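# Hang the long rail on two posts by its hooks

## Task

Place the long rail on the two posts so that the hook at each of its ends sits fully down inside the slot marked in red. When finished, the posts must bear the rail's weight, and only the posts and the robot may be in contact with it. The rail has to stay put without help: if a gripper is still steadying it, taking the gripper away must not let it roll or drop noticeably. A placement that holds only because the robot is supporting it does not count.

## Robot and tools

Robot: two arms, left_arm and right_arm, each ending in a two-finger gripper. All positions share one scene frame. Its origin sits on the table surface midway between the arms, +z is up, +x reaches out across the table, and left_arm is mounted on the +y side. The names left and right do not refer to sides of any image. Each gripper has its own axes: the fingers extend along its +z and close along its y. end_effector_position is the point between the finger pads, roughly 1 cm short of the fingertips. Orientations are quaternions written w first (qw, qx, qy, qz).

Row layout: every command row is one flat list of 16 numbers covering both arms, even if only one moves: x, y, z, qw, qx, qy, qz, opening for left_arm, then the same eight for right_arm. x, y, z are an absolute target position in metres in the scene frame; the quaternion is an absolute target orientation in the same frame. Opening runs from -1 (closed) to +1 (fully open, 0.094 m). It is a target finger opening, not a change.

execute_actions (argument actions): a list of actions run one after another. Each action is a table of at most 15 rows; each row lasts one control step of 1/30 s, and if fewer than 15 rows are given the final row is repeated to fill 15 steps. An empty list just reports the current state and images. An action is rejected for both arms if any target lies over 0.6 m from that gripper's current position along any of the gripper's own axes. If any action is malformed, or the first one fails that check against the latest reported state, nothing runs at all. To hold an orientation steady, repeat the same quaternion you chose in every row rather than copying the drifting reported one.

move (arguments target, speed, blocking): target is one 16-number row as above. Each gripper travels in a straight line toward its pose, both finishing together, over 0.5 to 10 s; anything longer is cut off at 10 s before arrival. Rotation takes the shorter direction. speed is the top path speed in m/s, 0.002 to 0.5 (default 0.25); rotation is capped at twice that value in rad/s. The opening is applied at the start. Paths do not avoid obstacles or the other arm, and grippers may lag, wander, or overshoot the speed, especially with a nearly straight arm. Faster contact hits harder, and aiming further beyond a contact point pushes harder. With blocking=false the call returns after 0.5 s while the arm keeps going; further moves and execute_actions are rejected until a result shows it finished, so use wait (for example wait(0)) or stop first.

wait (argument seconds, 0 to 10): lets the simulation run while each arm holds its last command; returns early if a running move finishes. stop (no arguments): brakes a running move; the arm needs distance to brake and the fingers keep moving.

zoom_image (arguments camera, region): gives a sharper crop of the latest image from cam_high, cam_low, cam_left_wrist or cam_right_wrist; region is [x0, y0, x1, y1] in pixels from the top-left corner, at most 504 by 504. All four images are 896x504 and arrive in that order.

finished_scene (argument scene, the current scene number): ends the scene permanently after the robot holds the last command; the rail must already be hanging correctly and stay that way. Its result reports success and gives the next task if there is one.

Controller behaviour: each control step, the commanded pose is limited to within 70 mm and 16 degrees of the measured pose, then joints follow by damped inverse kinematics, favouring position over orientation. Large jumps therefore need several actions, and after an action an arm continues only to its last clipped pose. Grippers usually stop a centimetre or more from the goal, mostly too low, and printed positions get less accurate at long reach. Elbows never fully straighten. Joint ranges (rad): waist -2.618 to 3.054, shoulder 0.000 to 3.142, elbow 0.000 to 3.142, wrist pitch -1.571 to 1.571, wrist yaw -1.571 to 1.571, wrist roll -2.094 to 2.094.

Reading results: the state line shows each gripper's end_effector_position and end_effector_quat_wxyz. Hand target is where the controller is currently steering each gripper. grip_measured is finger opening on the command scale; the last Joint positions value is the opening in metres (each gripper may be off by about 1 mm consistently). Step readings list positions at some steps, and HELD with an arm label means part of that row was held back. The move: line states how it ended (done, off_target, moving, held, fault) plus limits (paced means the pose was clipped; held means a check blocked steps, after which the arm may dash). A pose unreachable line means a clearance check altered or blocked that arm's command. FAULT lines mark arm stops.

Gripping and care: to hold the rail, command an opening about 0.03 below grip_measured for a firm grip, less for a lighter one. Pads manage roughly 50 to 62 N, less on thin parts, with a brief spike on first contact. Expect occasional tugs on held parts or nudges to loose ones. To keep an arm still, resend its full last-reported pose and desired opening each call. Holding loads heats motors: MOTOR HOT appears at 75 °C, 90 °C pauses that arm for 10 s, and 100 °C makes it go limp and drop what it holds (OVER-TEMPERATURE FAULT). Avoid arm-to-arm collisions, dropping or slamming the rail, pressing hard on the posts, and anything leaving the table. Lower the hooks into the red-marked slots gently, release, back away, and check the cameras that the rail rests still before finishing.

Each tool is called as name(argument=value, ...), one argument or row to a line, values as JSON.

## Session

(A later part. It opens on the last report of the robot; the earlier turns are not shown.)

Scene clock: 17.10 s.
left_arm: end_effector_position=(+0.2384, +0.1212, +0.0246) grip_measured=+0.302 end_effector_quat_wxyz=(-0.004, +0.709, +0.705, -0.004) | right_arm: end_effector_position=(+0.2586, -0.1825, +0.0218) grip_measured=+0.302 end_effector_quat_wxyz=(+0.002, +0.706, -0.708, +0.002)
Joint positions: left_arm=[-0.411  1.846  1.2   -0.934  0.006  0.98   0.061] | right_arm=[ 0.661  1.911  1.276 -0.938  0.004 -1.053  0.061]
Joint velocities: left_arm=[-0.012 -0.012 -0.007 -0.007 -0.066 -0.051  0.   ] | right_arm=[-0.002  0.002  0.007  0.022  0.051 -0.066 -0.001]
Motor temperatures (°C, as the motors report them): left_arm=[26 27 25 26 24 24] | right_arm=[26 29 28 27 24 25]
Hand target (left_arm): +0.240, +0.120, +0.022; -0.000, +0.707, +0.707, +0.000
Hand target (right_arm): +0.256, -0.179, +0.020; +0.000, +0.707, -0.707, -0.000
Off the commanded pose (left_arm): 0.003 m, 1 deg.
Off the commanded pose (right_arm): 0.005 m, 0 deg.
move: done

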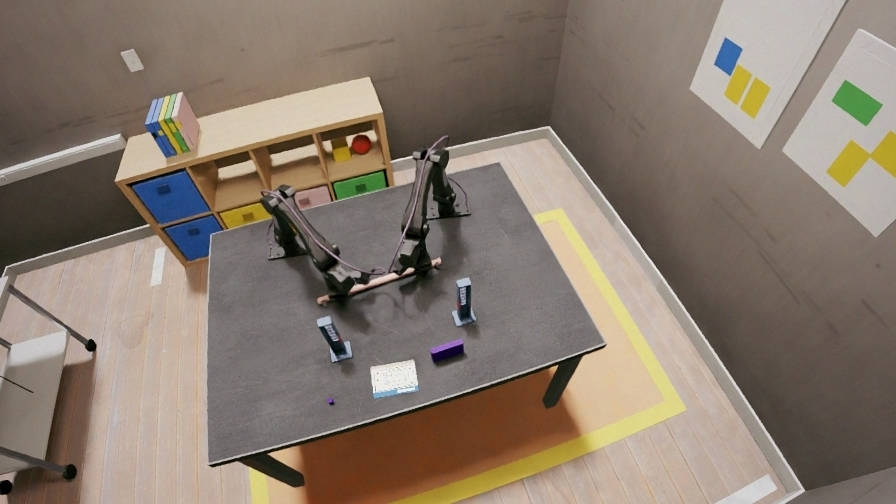

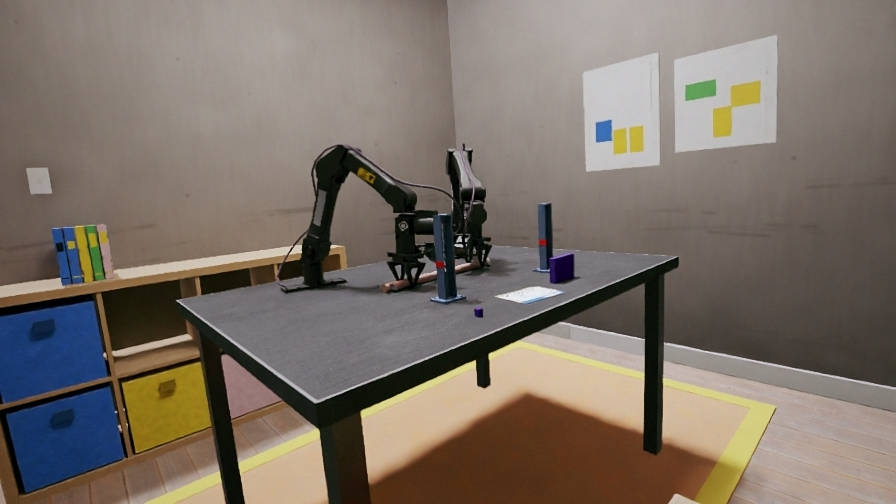

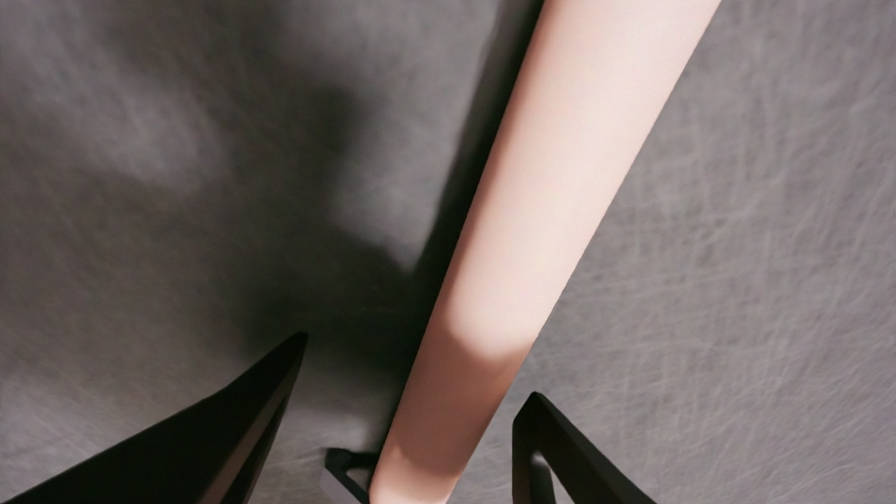

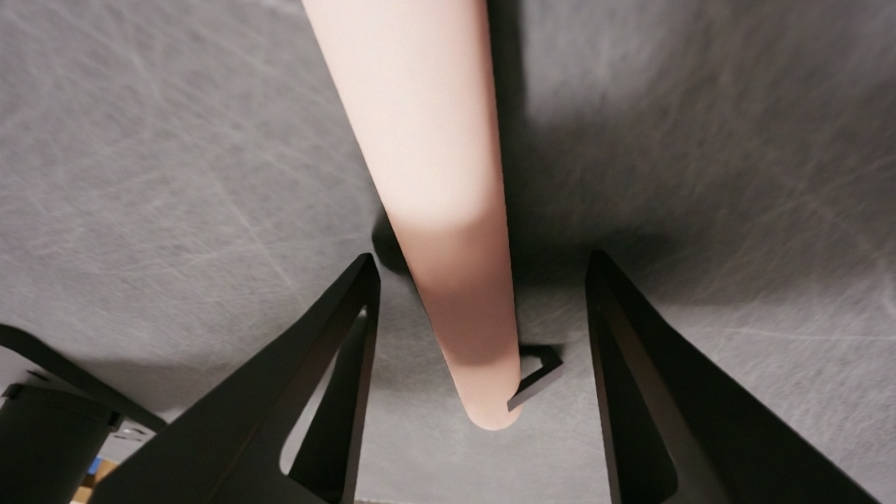

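move(
  target=[0.235,0.12,0.012,0,0.69,0.724,0,0.3,0.248,-0.18,0.012,0,-0.69,0.724,0,0.3],
  speed=0.04,
)

move(
  target=[0.235,0.12,0.012,0,0.69,0.724,0,-0.5,0.248,-0.18,0.012,0,-0.724,0.69,0,-0.5],
)

Scene clock: 18.23 s.
left_arm: end_effector_position=(+0.2355, +0.1232, +0.0154) grip_measured=+0.302 end_effector_quat_wxyz=(-0.003, +0.690, +0.724, -0.003) | right_arm: end_effector_position=(+0.2576, -0.1818, +0.0183) grip_measured=+0.302 end_effector_quat_wxyz=(-0.006, +0.689, -0.725, +0.009)
Joint positions: left_arm=[-0.411  1.846  1.16  -0.892  0.005  0.926  0.061] | right_arm=[ 0.669  1.898  1.242 -0.899  0.014 -0.995  0.061]
Joint velocities: left_arm=[-0.007  0.012 -0.022  0.037 -0.007 -0.051  0.   ] | right_arm=[ 0.002 -0.012 -0.007  0.022  0.037 -0.007 -0.   ]
Motor temperatures (°C, as the motors report them): left_arm=[26 27 25 26 24 24] | right_arm=[26 29 28 27 24 25]
Hand target (left_arm): +0.235, +0.120, +0.012; -0.000, +0.690, +0.724, -0.000
Hand target (right_arm): +0.248, -0.180, +0.012; +0.000, +0.690, -0.724, -0.000
Off the commanded pose (left_arm): 0.005 m, 1 deg.
Off the commanded pose (right_arm): 0.012 m, 1 deg.
move: off_target (right_arm)

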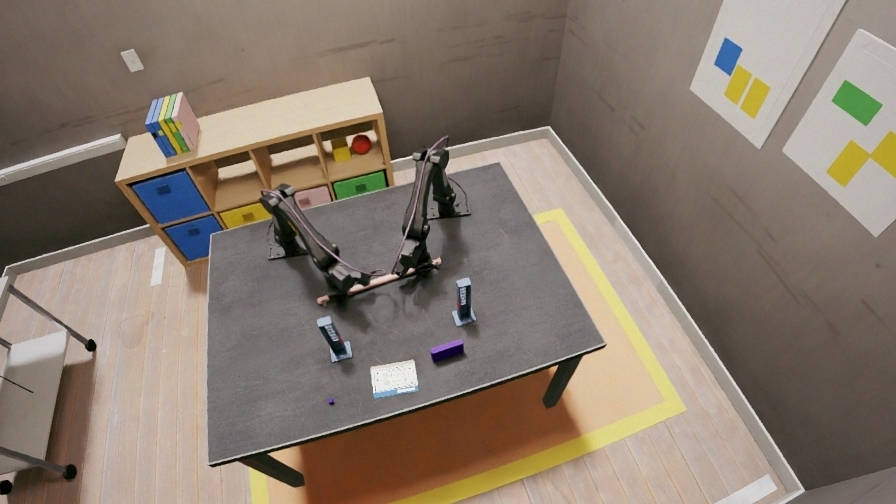

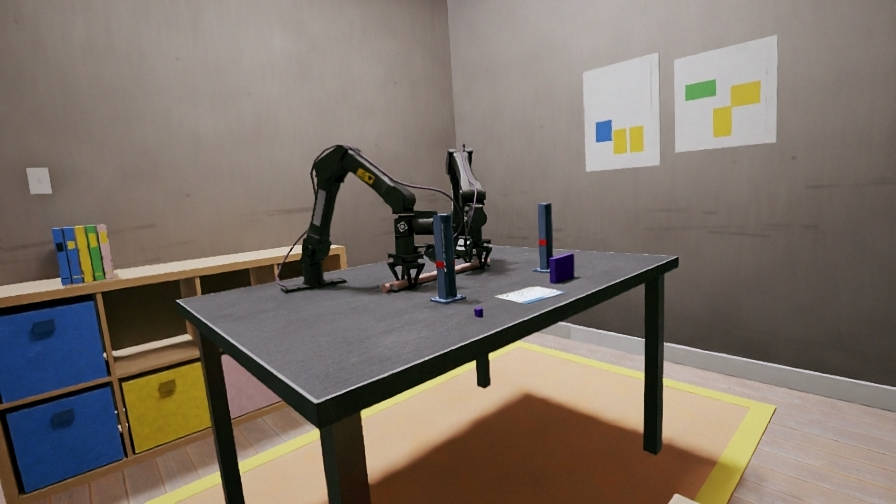

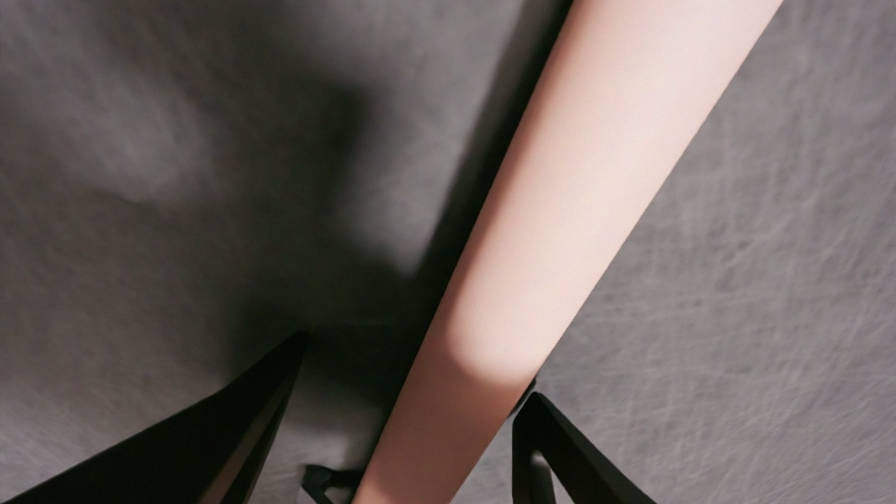

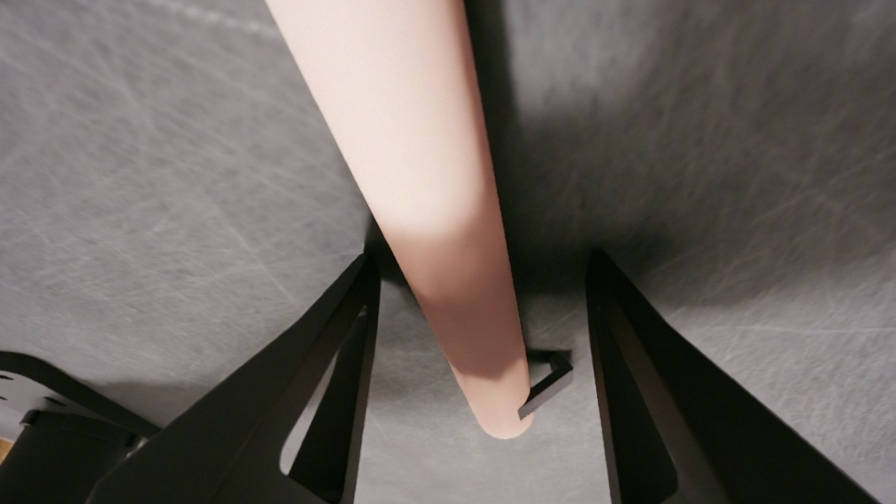

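Scene clock: 18.93 s.
left_arm: end_effector_position=(+0.2365, +0.1232, +0.0154) grip_measured=-0.488 end_effector_quat_wxyz=(-0.002, +0.690, +0.724, -0.000) | right_arm: end_effector_position=(+0.2591, -0.1826, +0.0179) grip_measured=-0.475 end_effector_quat_wxyz=(-0.007, +0.706, -0.708, +0.013)
Joint positions: left_arm=[-0.412  1.846  1.16  -0.888 -0.     0.925  0.024] | right_arm=[ 0.669  1.898  1.24  -0.892  0.021 -1.045  0.025]
Joint velocities: left_arm=[-0.022  0.002  0.007  0.037  0.022 -0.051  0.   ] | right_arm=[ 0.012  0.002 -0.002 -0.051 -0.007  0.066  0.001]
Motor temperatures (°C, as the motors report them): left_arm=[26 27 25 26 24 24] | right_arm=[26 29 28 26 24 25]
Hand target (left_arm): +0.235, +0.120, +0.012; -0.000, +0.690, +0.724, -0.000
Hand target (right_arm): +0.248, -0.180, +0.012; +0.000, +0.724, -0.690, -0.000
Off the commanded pose (left_arm): 0.005 m, 0 deg.
Off the commanded pose (right_arm): 0.013 m, 3 deg.
move: off_target (right_arm)

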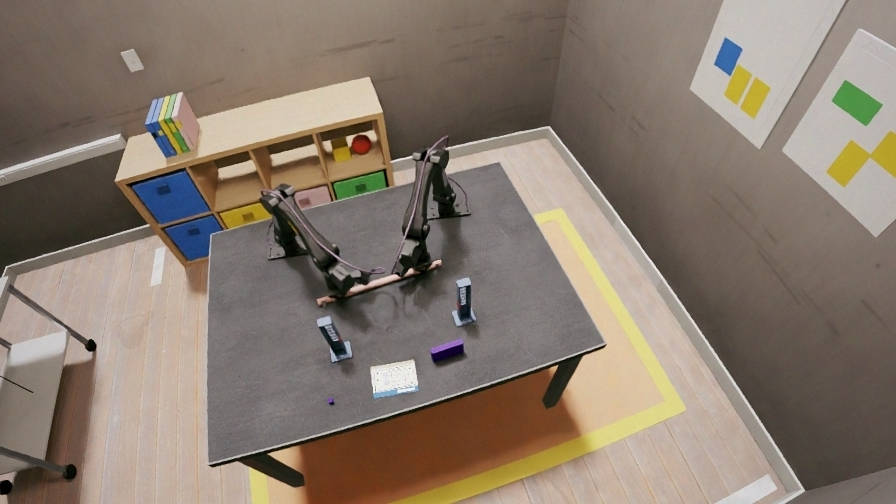

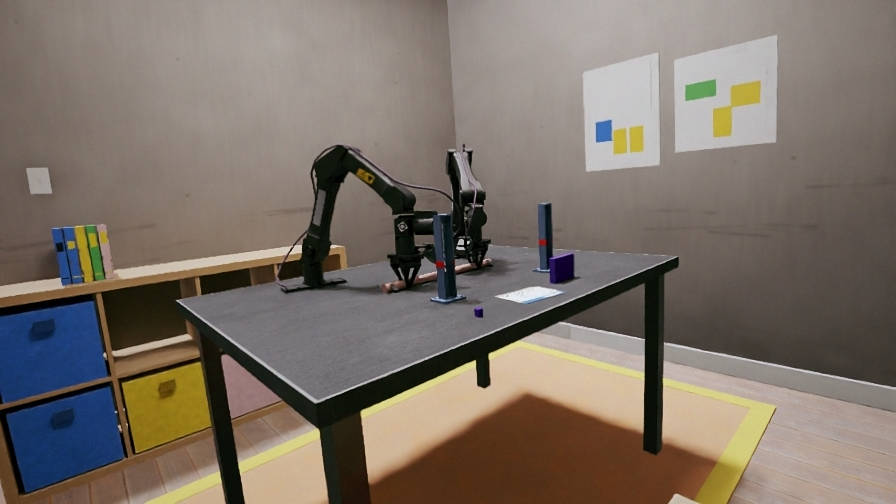

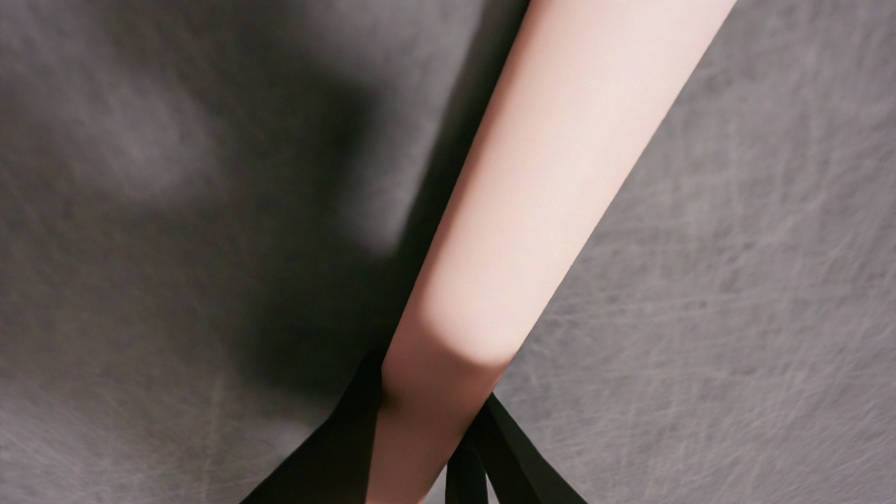

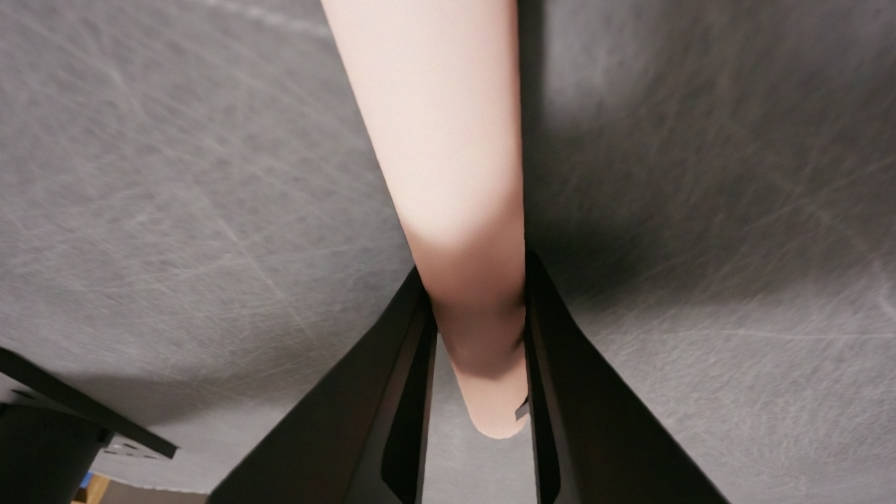

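move(
  target=[0.24,0.123,0.06,0,0.7,0.714,0,-0.53,0.255,-0.182,0.06,0,-0.714,0.7,0,-0.52],
  speed=0.08,
)

move(
  target=[0.33,0.135,0.1,0.213,0.674,0.674,0.213,-0.53,0.33,-0.17,0.1,0.213,-0.674,0.674,-0.213,-0.52],
  speed=0.1,
)

zoom_image(
  camera="cam_low",
  region=[370, 200, 570, 310],
)

zoom_image(
  camera="cam_high",
  region=[290, 230, 500, 380],
)

Scene clock: 20.20 s.
left_arm: end_effector_position=(+0.2320, +0.1242, +0.0428) grip_measured=-0.503 end_effector_quat_wxyz=(-0.019, +0.693, +0.721, -0.008) | right_arm: end_effector_position=(+0.2534, -0.1828, +0.0447) grip_measured=-0.475 end_effector_quat_wxyz=(+0.007, +0.705, -0.709, +0.001)
Joint positions: left_arm=[-0.412  1.823  1.247 -1.034  0.009  0.934  0.023] | right_arm=[ 0.669  1.874  1.322 -1.032  0.007 -1.042  0.025]
Joint velocities: left_arm=[-0.002 -0.017 -0.007  0.007  0.007  0.051  0.001] | right_arm=[ 0.012  0.002  0.002 -0.022 -0.007  0.007  0.001]
Motor temperatures (°C, as the motors report them): left_arm=[26 28 25 26 24 24] | right_arm=[26 29 28 26 24 25]
Hand target (left_arm): +0.239, +0.123, +0.060; -0.000, +0.700, +0.714, +0.001
Hand target (right_arm): +0.254, -0.183, +0.060; -0.000, +0.714, -0.700, +0.000
Off the commanded pose (left_arm): 0.019 m, 3 deg.
Off the commanded pose (right_arm): 0.015 m, 2 deg.
move: off_target (left_arm, right_arm)

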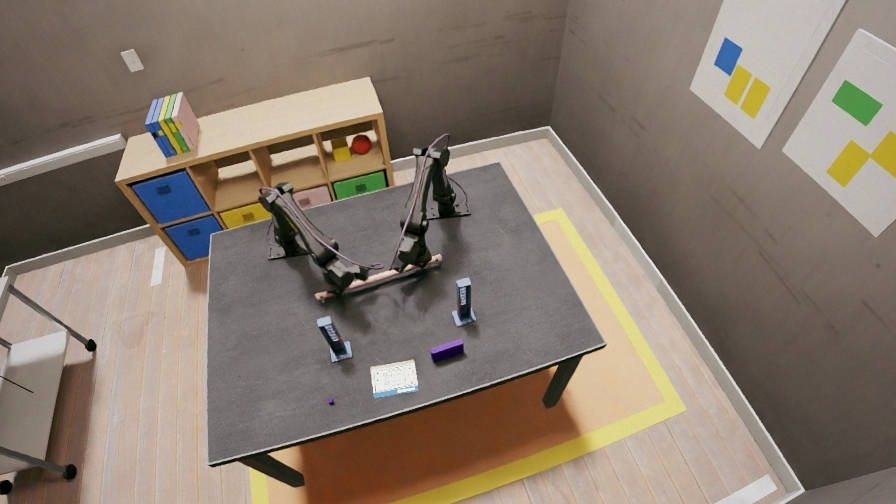

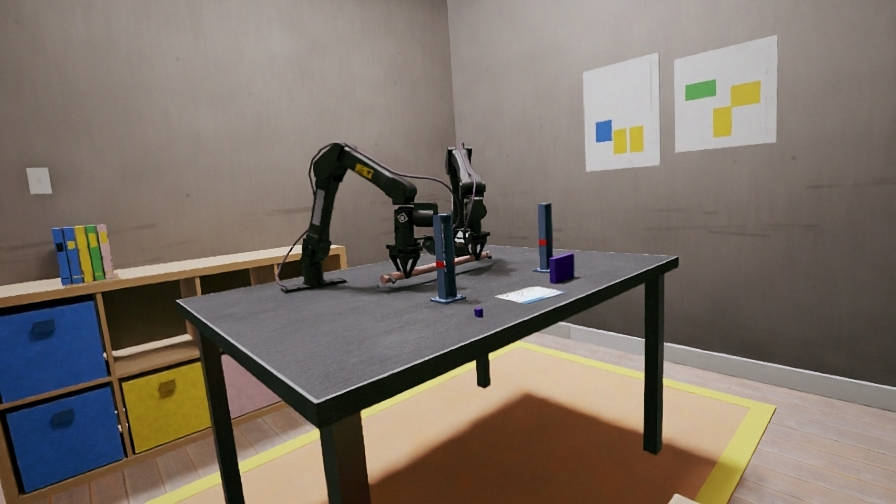

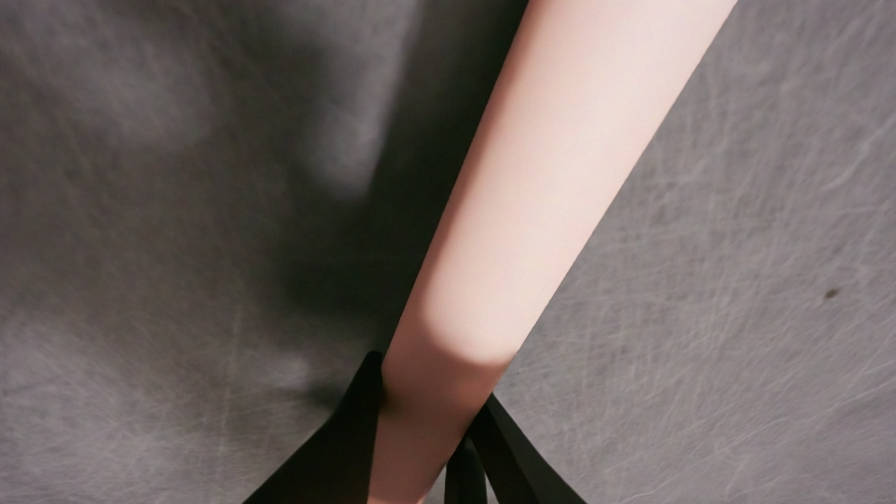

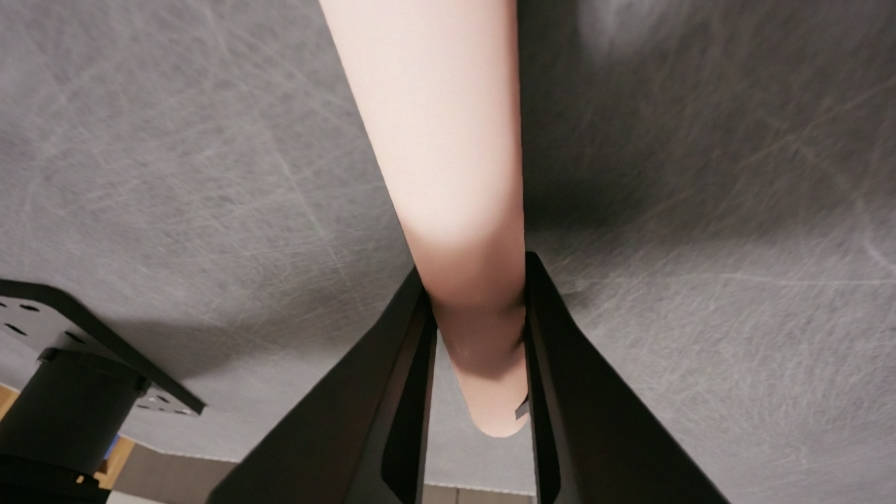

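Scene clock: 23.90 s.
left_arm: end_effector_position=(+0.3182, +0.1336, +0.0821) grip_measured=-0.503 end_effector_quat_wxyz=(+0.183, +0.679, +0.685, +0.191) | right_arm: end_effector_position=(+0.3274, -0.1734, +0.0907) grip_measured=-0.478 end_effector_quat_wxyz=(-0.198, +0.664, -0.694, +0.196)
Joint positions: left_arm=[-0.406  1.637  1.06  -0.543 -0.299  1.039  0.023] | right_arm=[ 0.729  1.686  1.134 -0.537  0.307 -1.02   0.025]
Joint velocities: left_arm=[ 0.002  0.012 -0.032 -0.007 -0.051 -0.022 -0.001] | right_arm=[ 0.007  0.007 -0.007 -0.022  0.037 -0.022 -0.001]
Motor temperatures (°C, as the motors report them): left_arm=[26 29 25 26 24 24] | right_arm=[26 30 28 26 24 25]
Hand target (left_arm): +0.329, +0.136, +0.102; +0.209, +0.677, +0.672, +0.217
Hand target (right_arm): +0.328, -0.170, +0.104; -0.214, +0.675, -0.674, +0.211
Off the commanded pose (left_arm): 0.021 m, 4 deg.
Off the commanded pose (right_arm): 0.010 m, 4 deg.
move: off_target (left_arm, right_arm)

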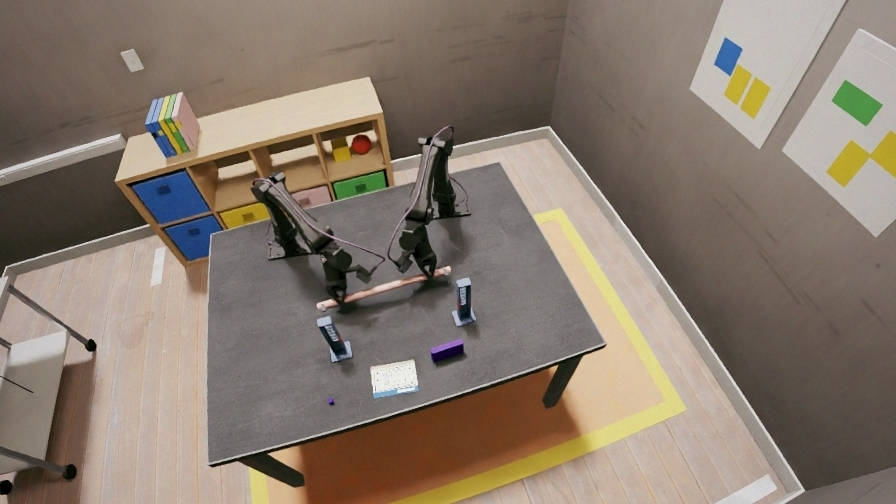

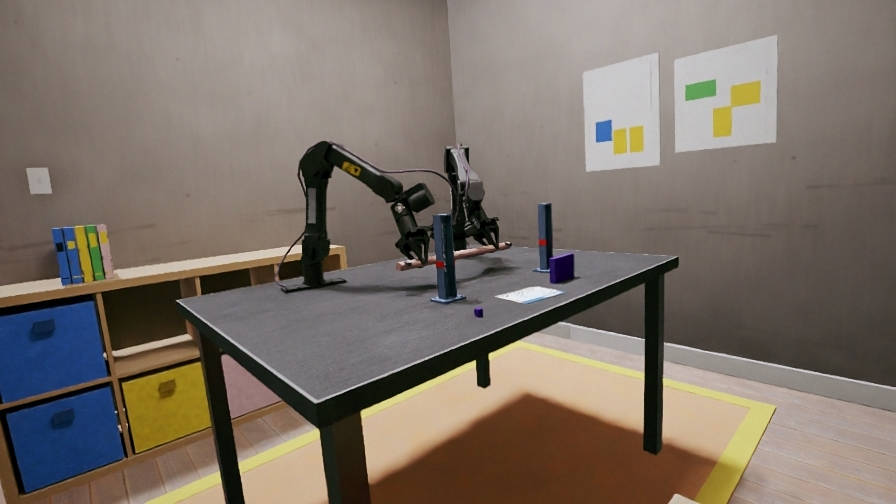

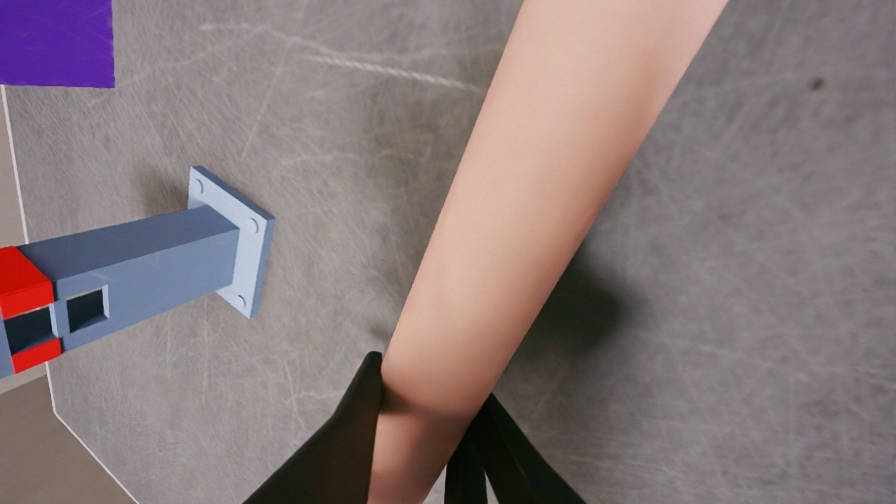

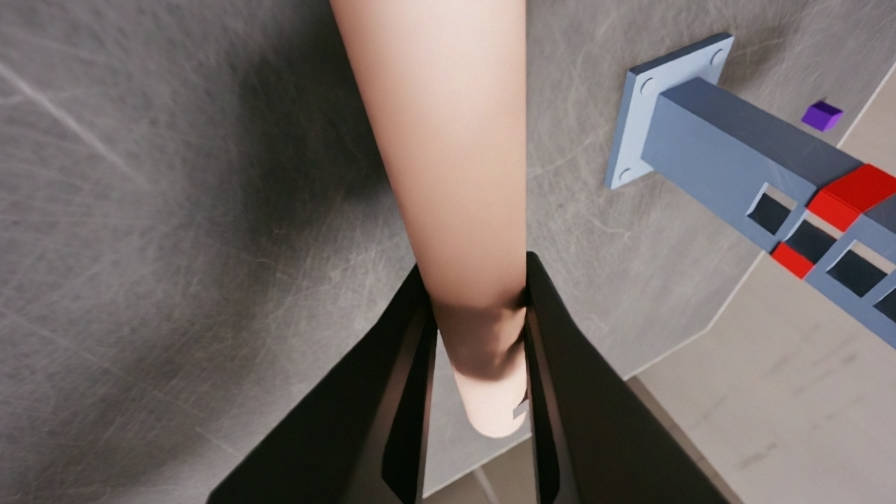

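Region (370, 200, 570, 310) of cam_low's 896x504 image, scaled by 2.520, with more detail than that image has; it fills the top 277 rows of this view, and the rest is white.

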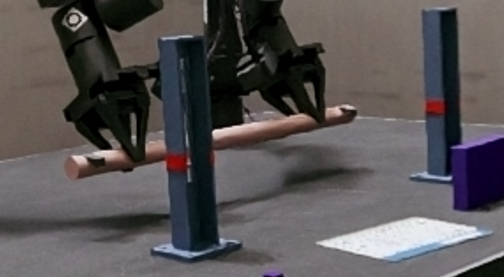

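Region (290, 230, 500, 380) of cam_high's 896x504 image, scaled by 2.400, with more detail than that image has; it fills the top 360 rows of this view, and the rest is white.

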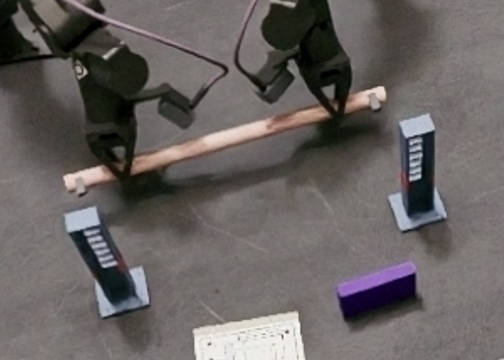

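move(
  target=[0.425,0.135,0.117,0.24,0.665,0.665,0.24,-0.53,0.42,-0.17,0.112,0.24,-0.665,0.665,-0.24,-0.52],
  speed=0.08,
)

zoom_image(
  camera="cam_low",
  region=[390, 210, 570, 310],
)

zoom_image(
  camera="cam_high",
  region=[300, 260, 490, 380],
)

Scene clock: 25.83 s.
left_arm: end_effector_position=(+0.4035, +0.1383, +0.0946) grip_measured=-0.503 end_effector_quat_wxyz=(+0.207, +0.674, +0.675, +0.219) | right_arm: end_effector_position=(+0.4094, -0.1701, +0.1010) grip_measured=-0.480 end_effector_quat_wxyz=(-0.233, +0.656, -0.683, +0.223)
Joint positions: left_arm=[-0.285  1.838  1.305 -0.485 -0.279  1.177  0.023] | right_arm=[ 0.632  1.881  1.361 -0.451  0.288 -1.133  0.024]
Joint velocities: left_arm=[ 0.007 -0.012 -0.017 -0.037  0.037 -0.022  0.   ] | right_arm=[-0.007 -0.007  0.007 -0.051 -0.051 -0.007  0.001]
Motor temperatures (°C, as the motors report them): left_arm=[26 29 26 26 24 24] | right_arm=[26 30 28 27 24 25]
Hand target (left_arm): +0.423, +0.137, +0.119; +0.239, +0.665, +0.664, +0.243
Hand target (right_arm): +0.419, -0.171, +0.114; -0.240, +0.665, -0.665, +0.242
Off the commanded pose (left_arm): 0.031 m, 5 deg.
Off the commanded pose (right_arm): 0.015 m, 3 deg.
move: off_target (left_arm, right_arm)

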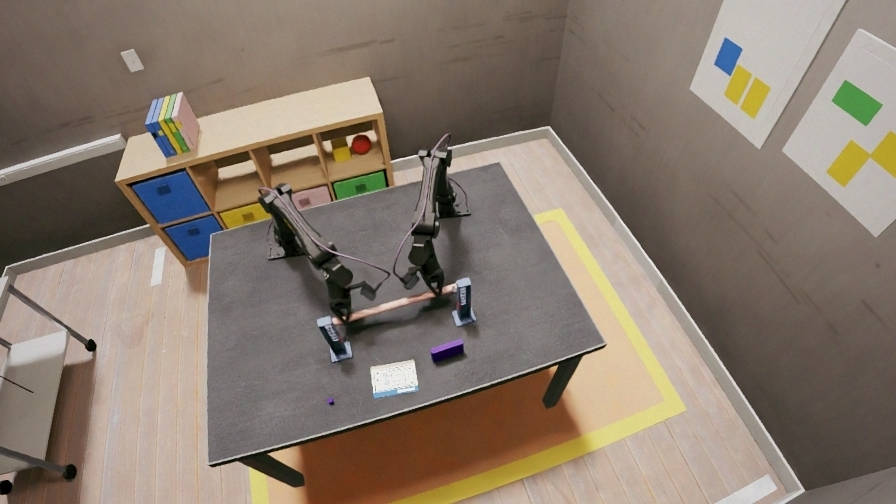

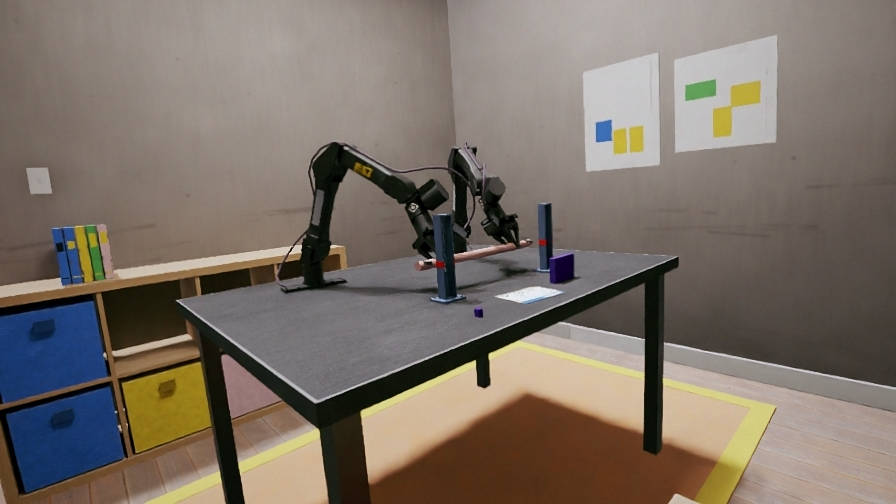

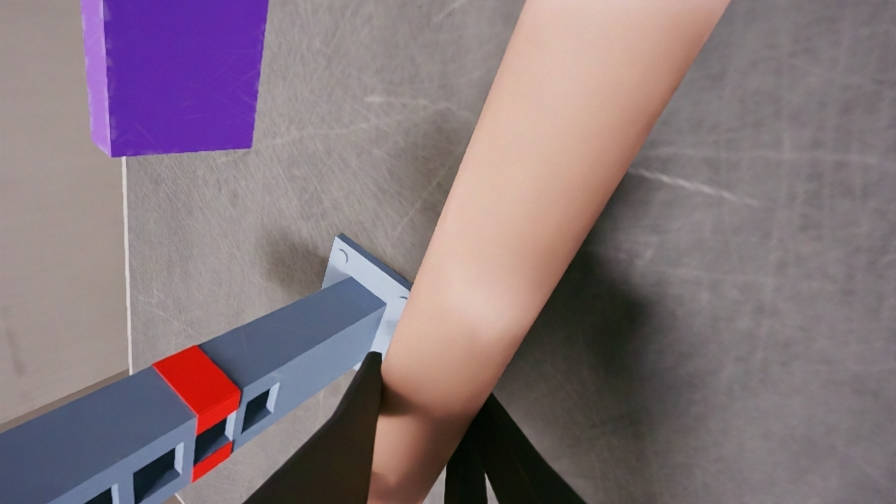

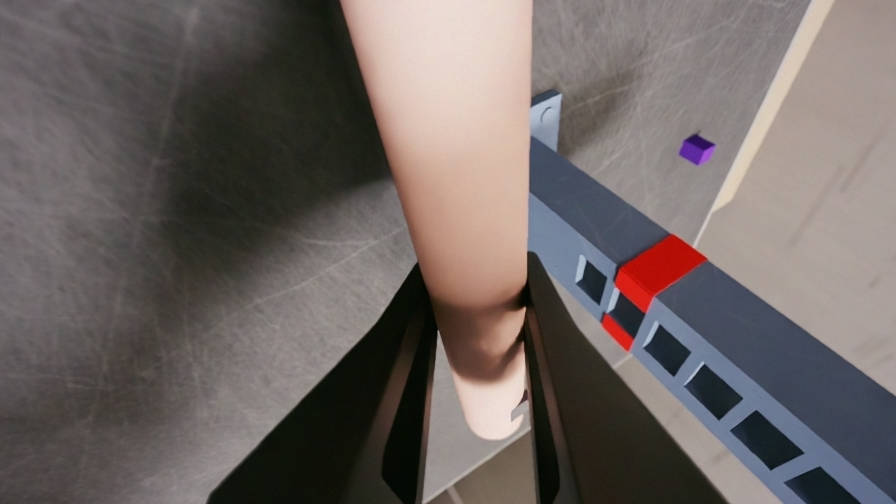

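Region (390, 210, 570, 310) of cam_low's 896x504 image, scaled by 2.800, with more detail than that image has.

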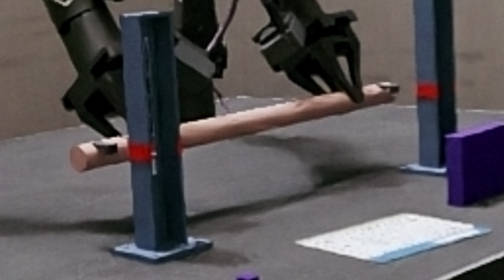

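Region (300, 260, 490, 380) of cam_high's 896x504 image, scaled by 2.653, with more detail than that image has; it fills the top 318 rows of this view, and the rest is white.

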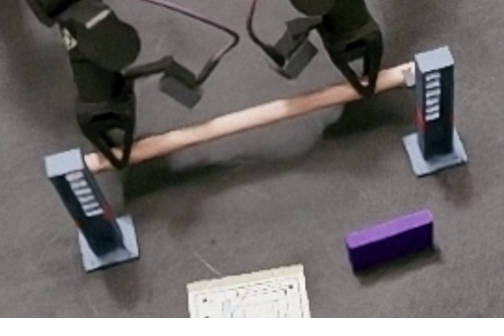

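move(
  target=[0.452,0.135,0.117,0.24,0.665,0.665,0.24,-0.53,0.447,-0.17,0.112,0.24,-0.665,0.665,-0.24,-0.52],
  speed=0.04,
)

zoom_image(
  camera="cam_low",
  region=[400, 240, 480, 290],
)

zoom_image(
  camera="cam_low",
  region=[500, 220, 570, 265],
)

zoom_image(
  camera="cam_high",
  region=[430, 270, 490, 330],
)

zoom_image(
  camera="cam_high",
  region=[305, 305, 365, 365],
)

Scene clock: 27.73 s.
left_arm: end_effector_position=(+0.4340, +0.1380, +0.0949) grip_measured=-0.503 end_effector_quat_wxyz=(+0.210, +0.672, +0.674, +0.224) | right_arm: end_effector_position=(+0.4395, -0.1706, +0.1012) grip_measured=-0.480 end_effector_quat_wxyz=(-0.237, +0.653, -0.682, +0.228)
Joint positions: left_arm=[-0.255  1.931  1.422 -0.491 -0.271  1.207  0.023] | right_arm=[ 0.6    1.972  1.478 -0.46   0.278 -1.161  0.024]
Joint velocities: left_arm=[-0.002 -0.002  0.007 -0.037 -0.037 -0.007  0.001] | right_arm=[-0.002  0.007 -0.002 -0.037  0.081 -0.037 -0.   ]
Motor temperatures (°C, as the motors report them): left_arm=[26 29 26 26 24 24] | right_arm=[26 31 28 27 24 25]
Hand target (left_arm): +0.451, +0.136, +0.118; +0.240, +0.665, +0.665, +0.242
Hand target (right_arm): +0.446, -0.170, +0.113; -0.240, +0.665, -0.665, +0.241
Off the commanded pose (left_arm): 0.029 m, 4 deg.
Off the commanded pose (right_arm): 0.013 m, 3 deg.
move: off_target (left_arm, right_arm)

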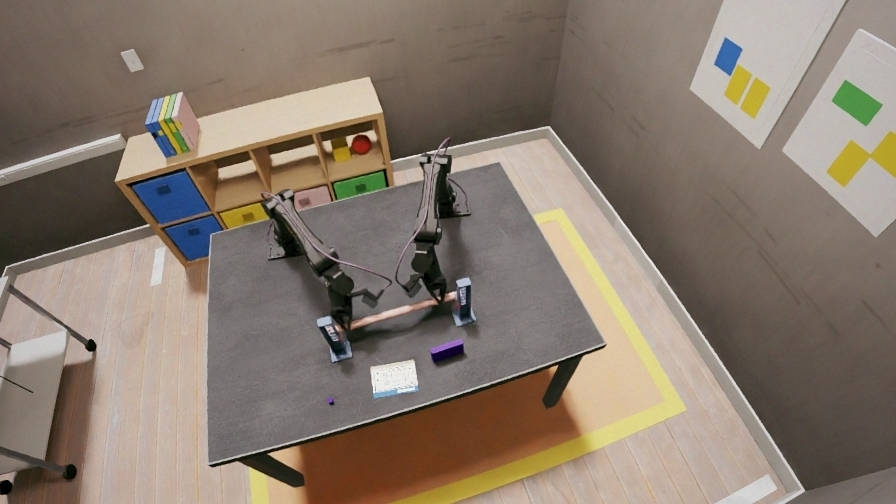

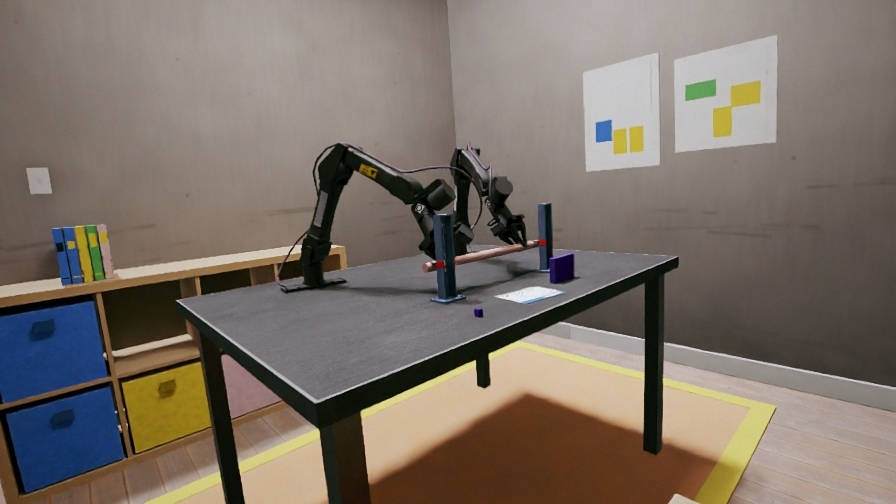

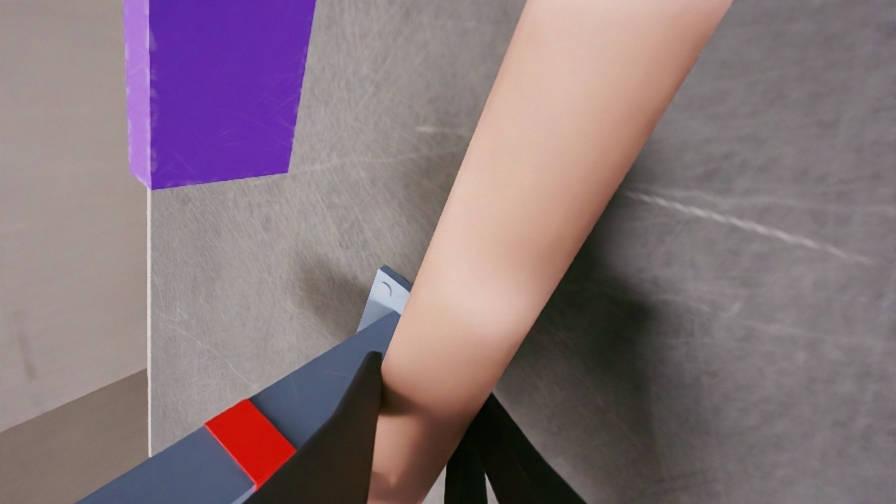

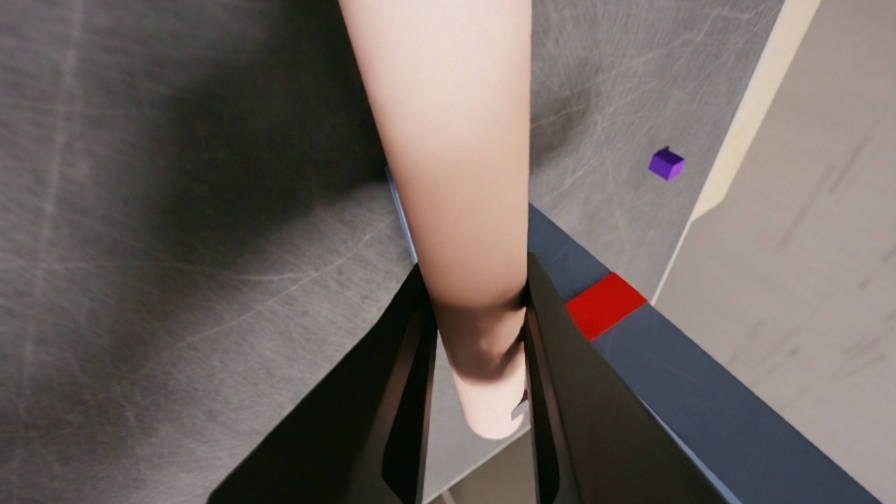

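Region (400, 240, 480, 290) of cam_low's 896x504 image, scaled by 6.300, with more detail than that image has; it fills the top 315 rows of this view, and the rest is white.

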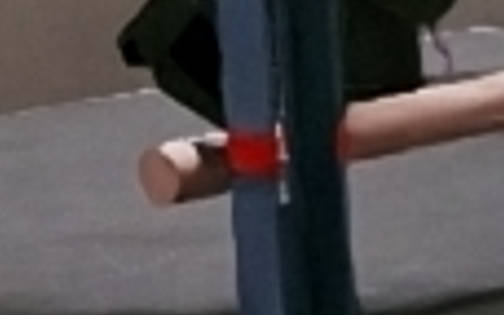

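Region (500, 220, 570, 265) of cam_low's 896x504 image, scaled by 7.200, with more detail than that image has; it fills the top 324 rows of this view, and the rest is white.

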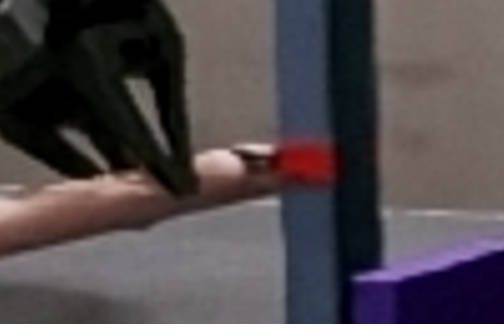

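Region (430, 270, 490, 330) of cam_high's 896x504 image, scaled by 8.400, with more detail than that image has.

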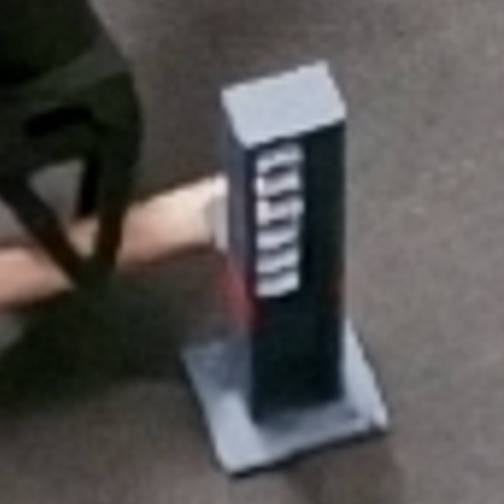

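Region (305, 305, 365, 365) of cam_high's 896x504 image, scaled by 8.400, with more detail than that image has.

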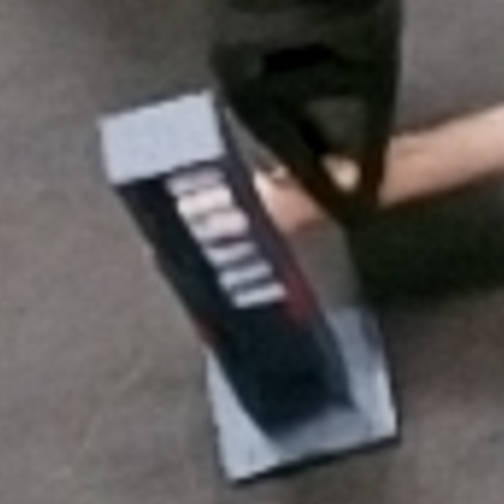

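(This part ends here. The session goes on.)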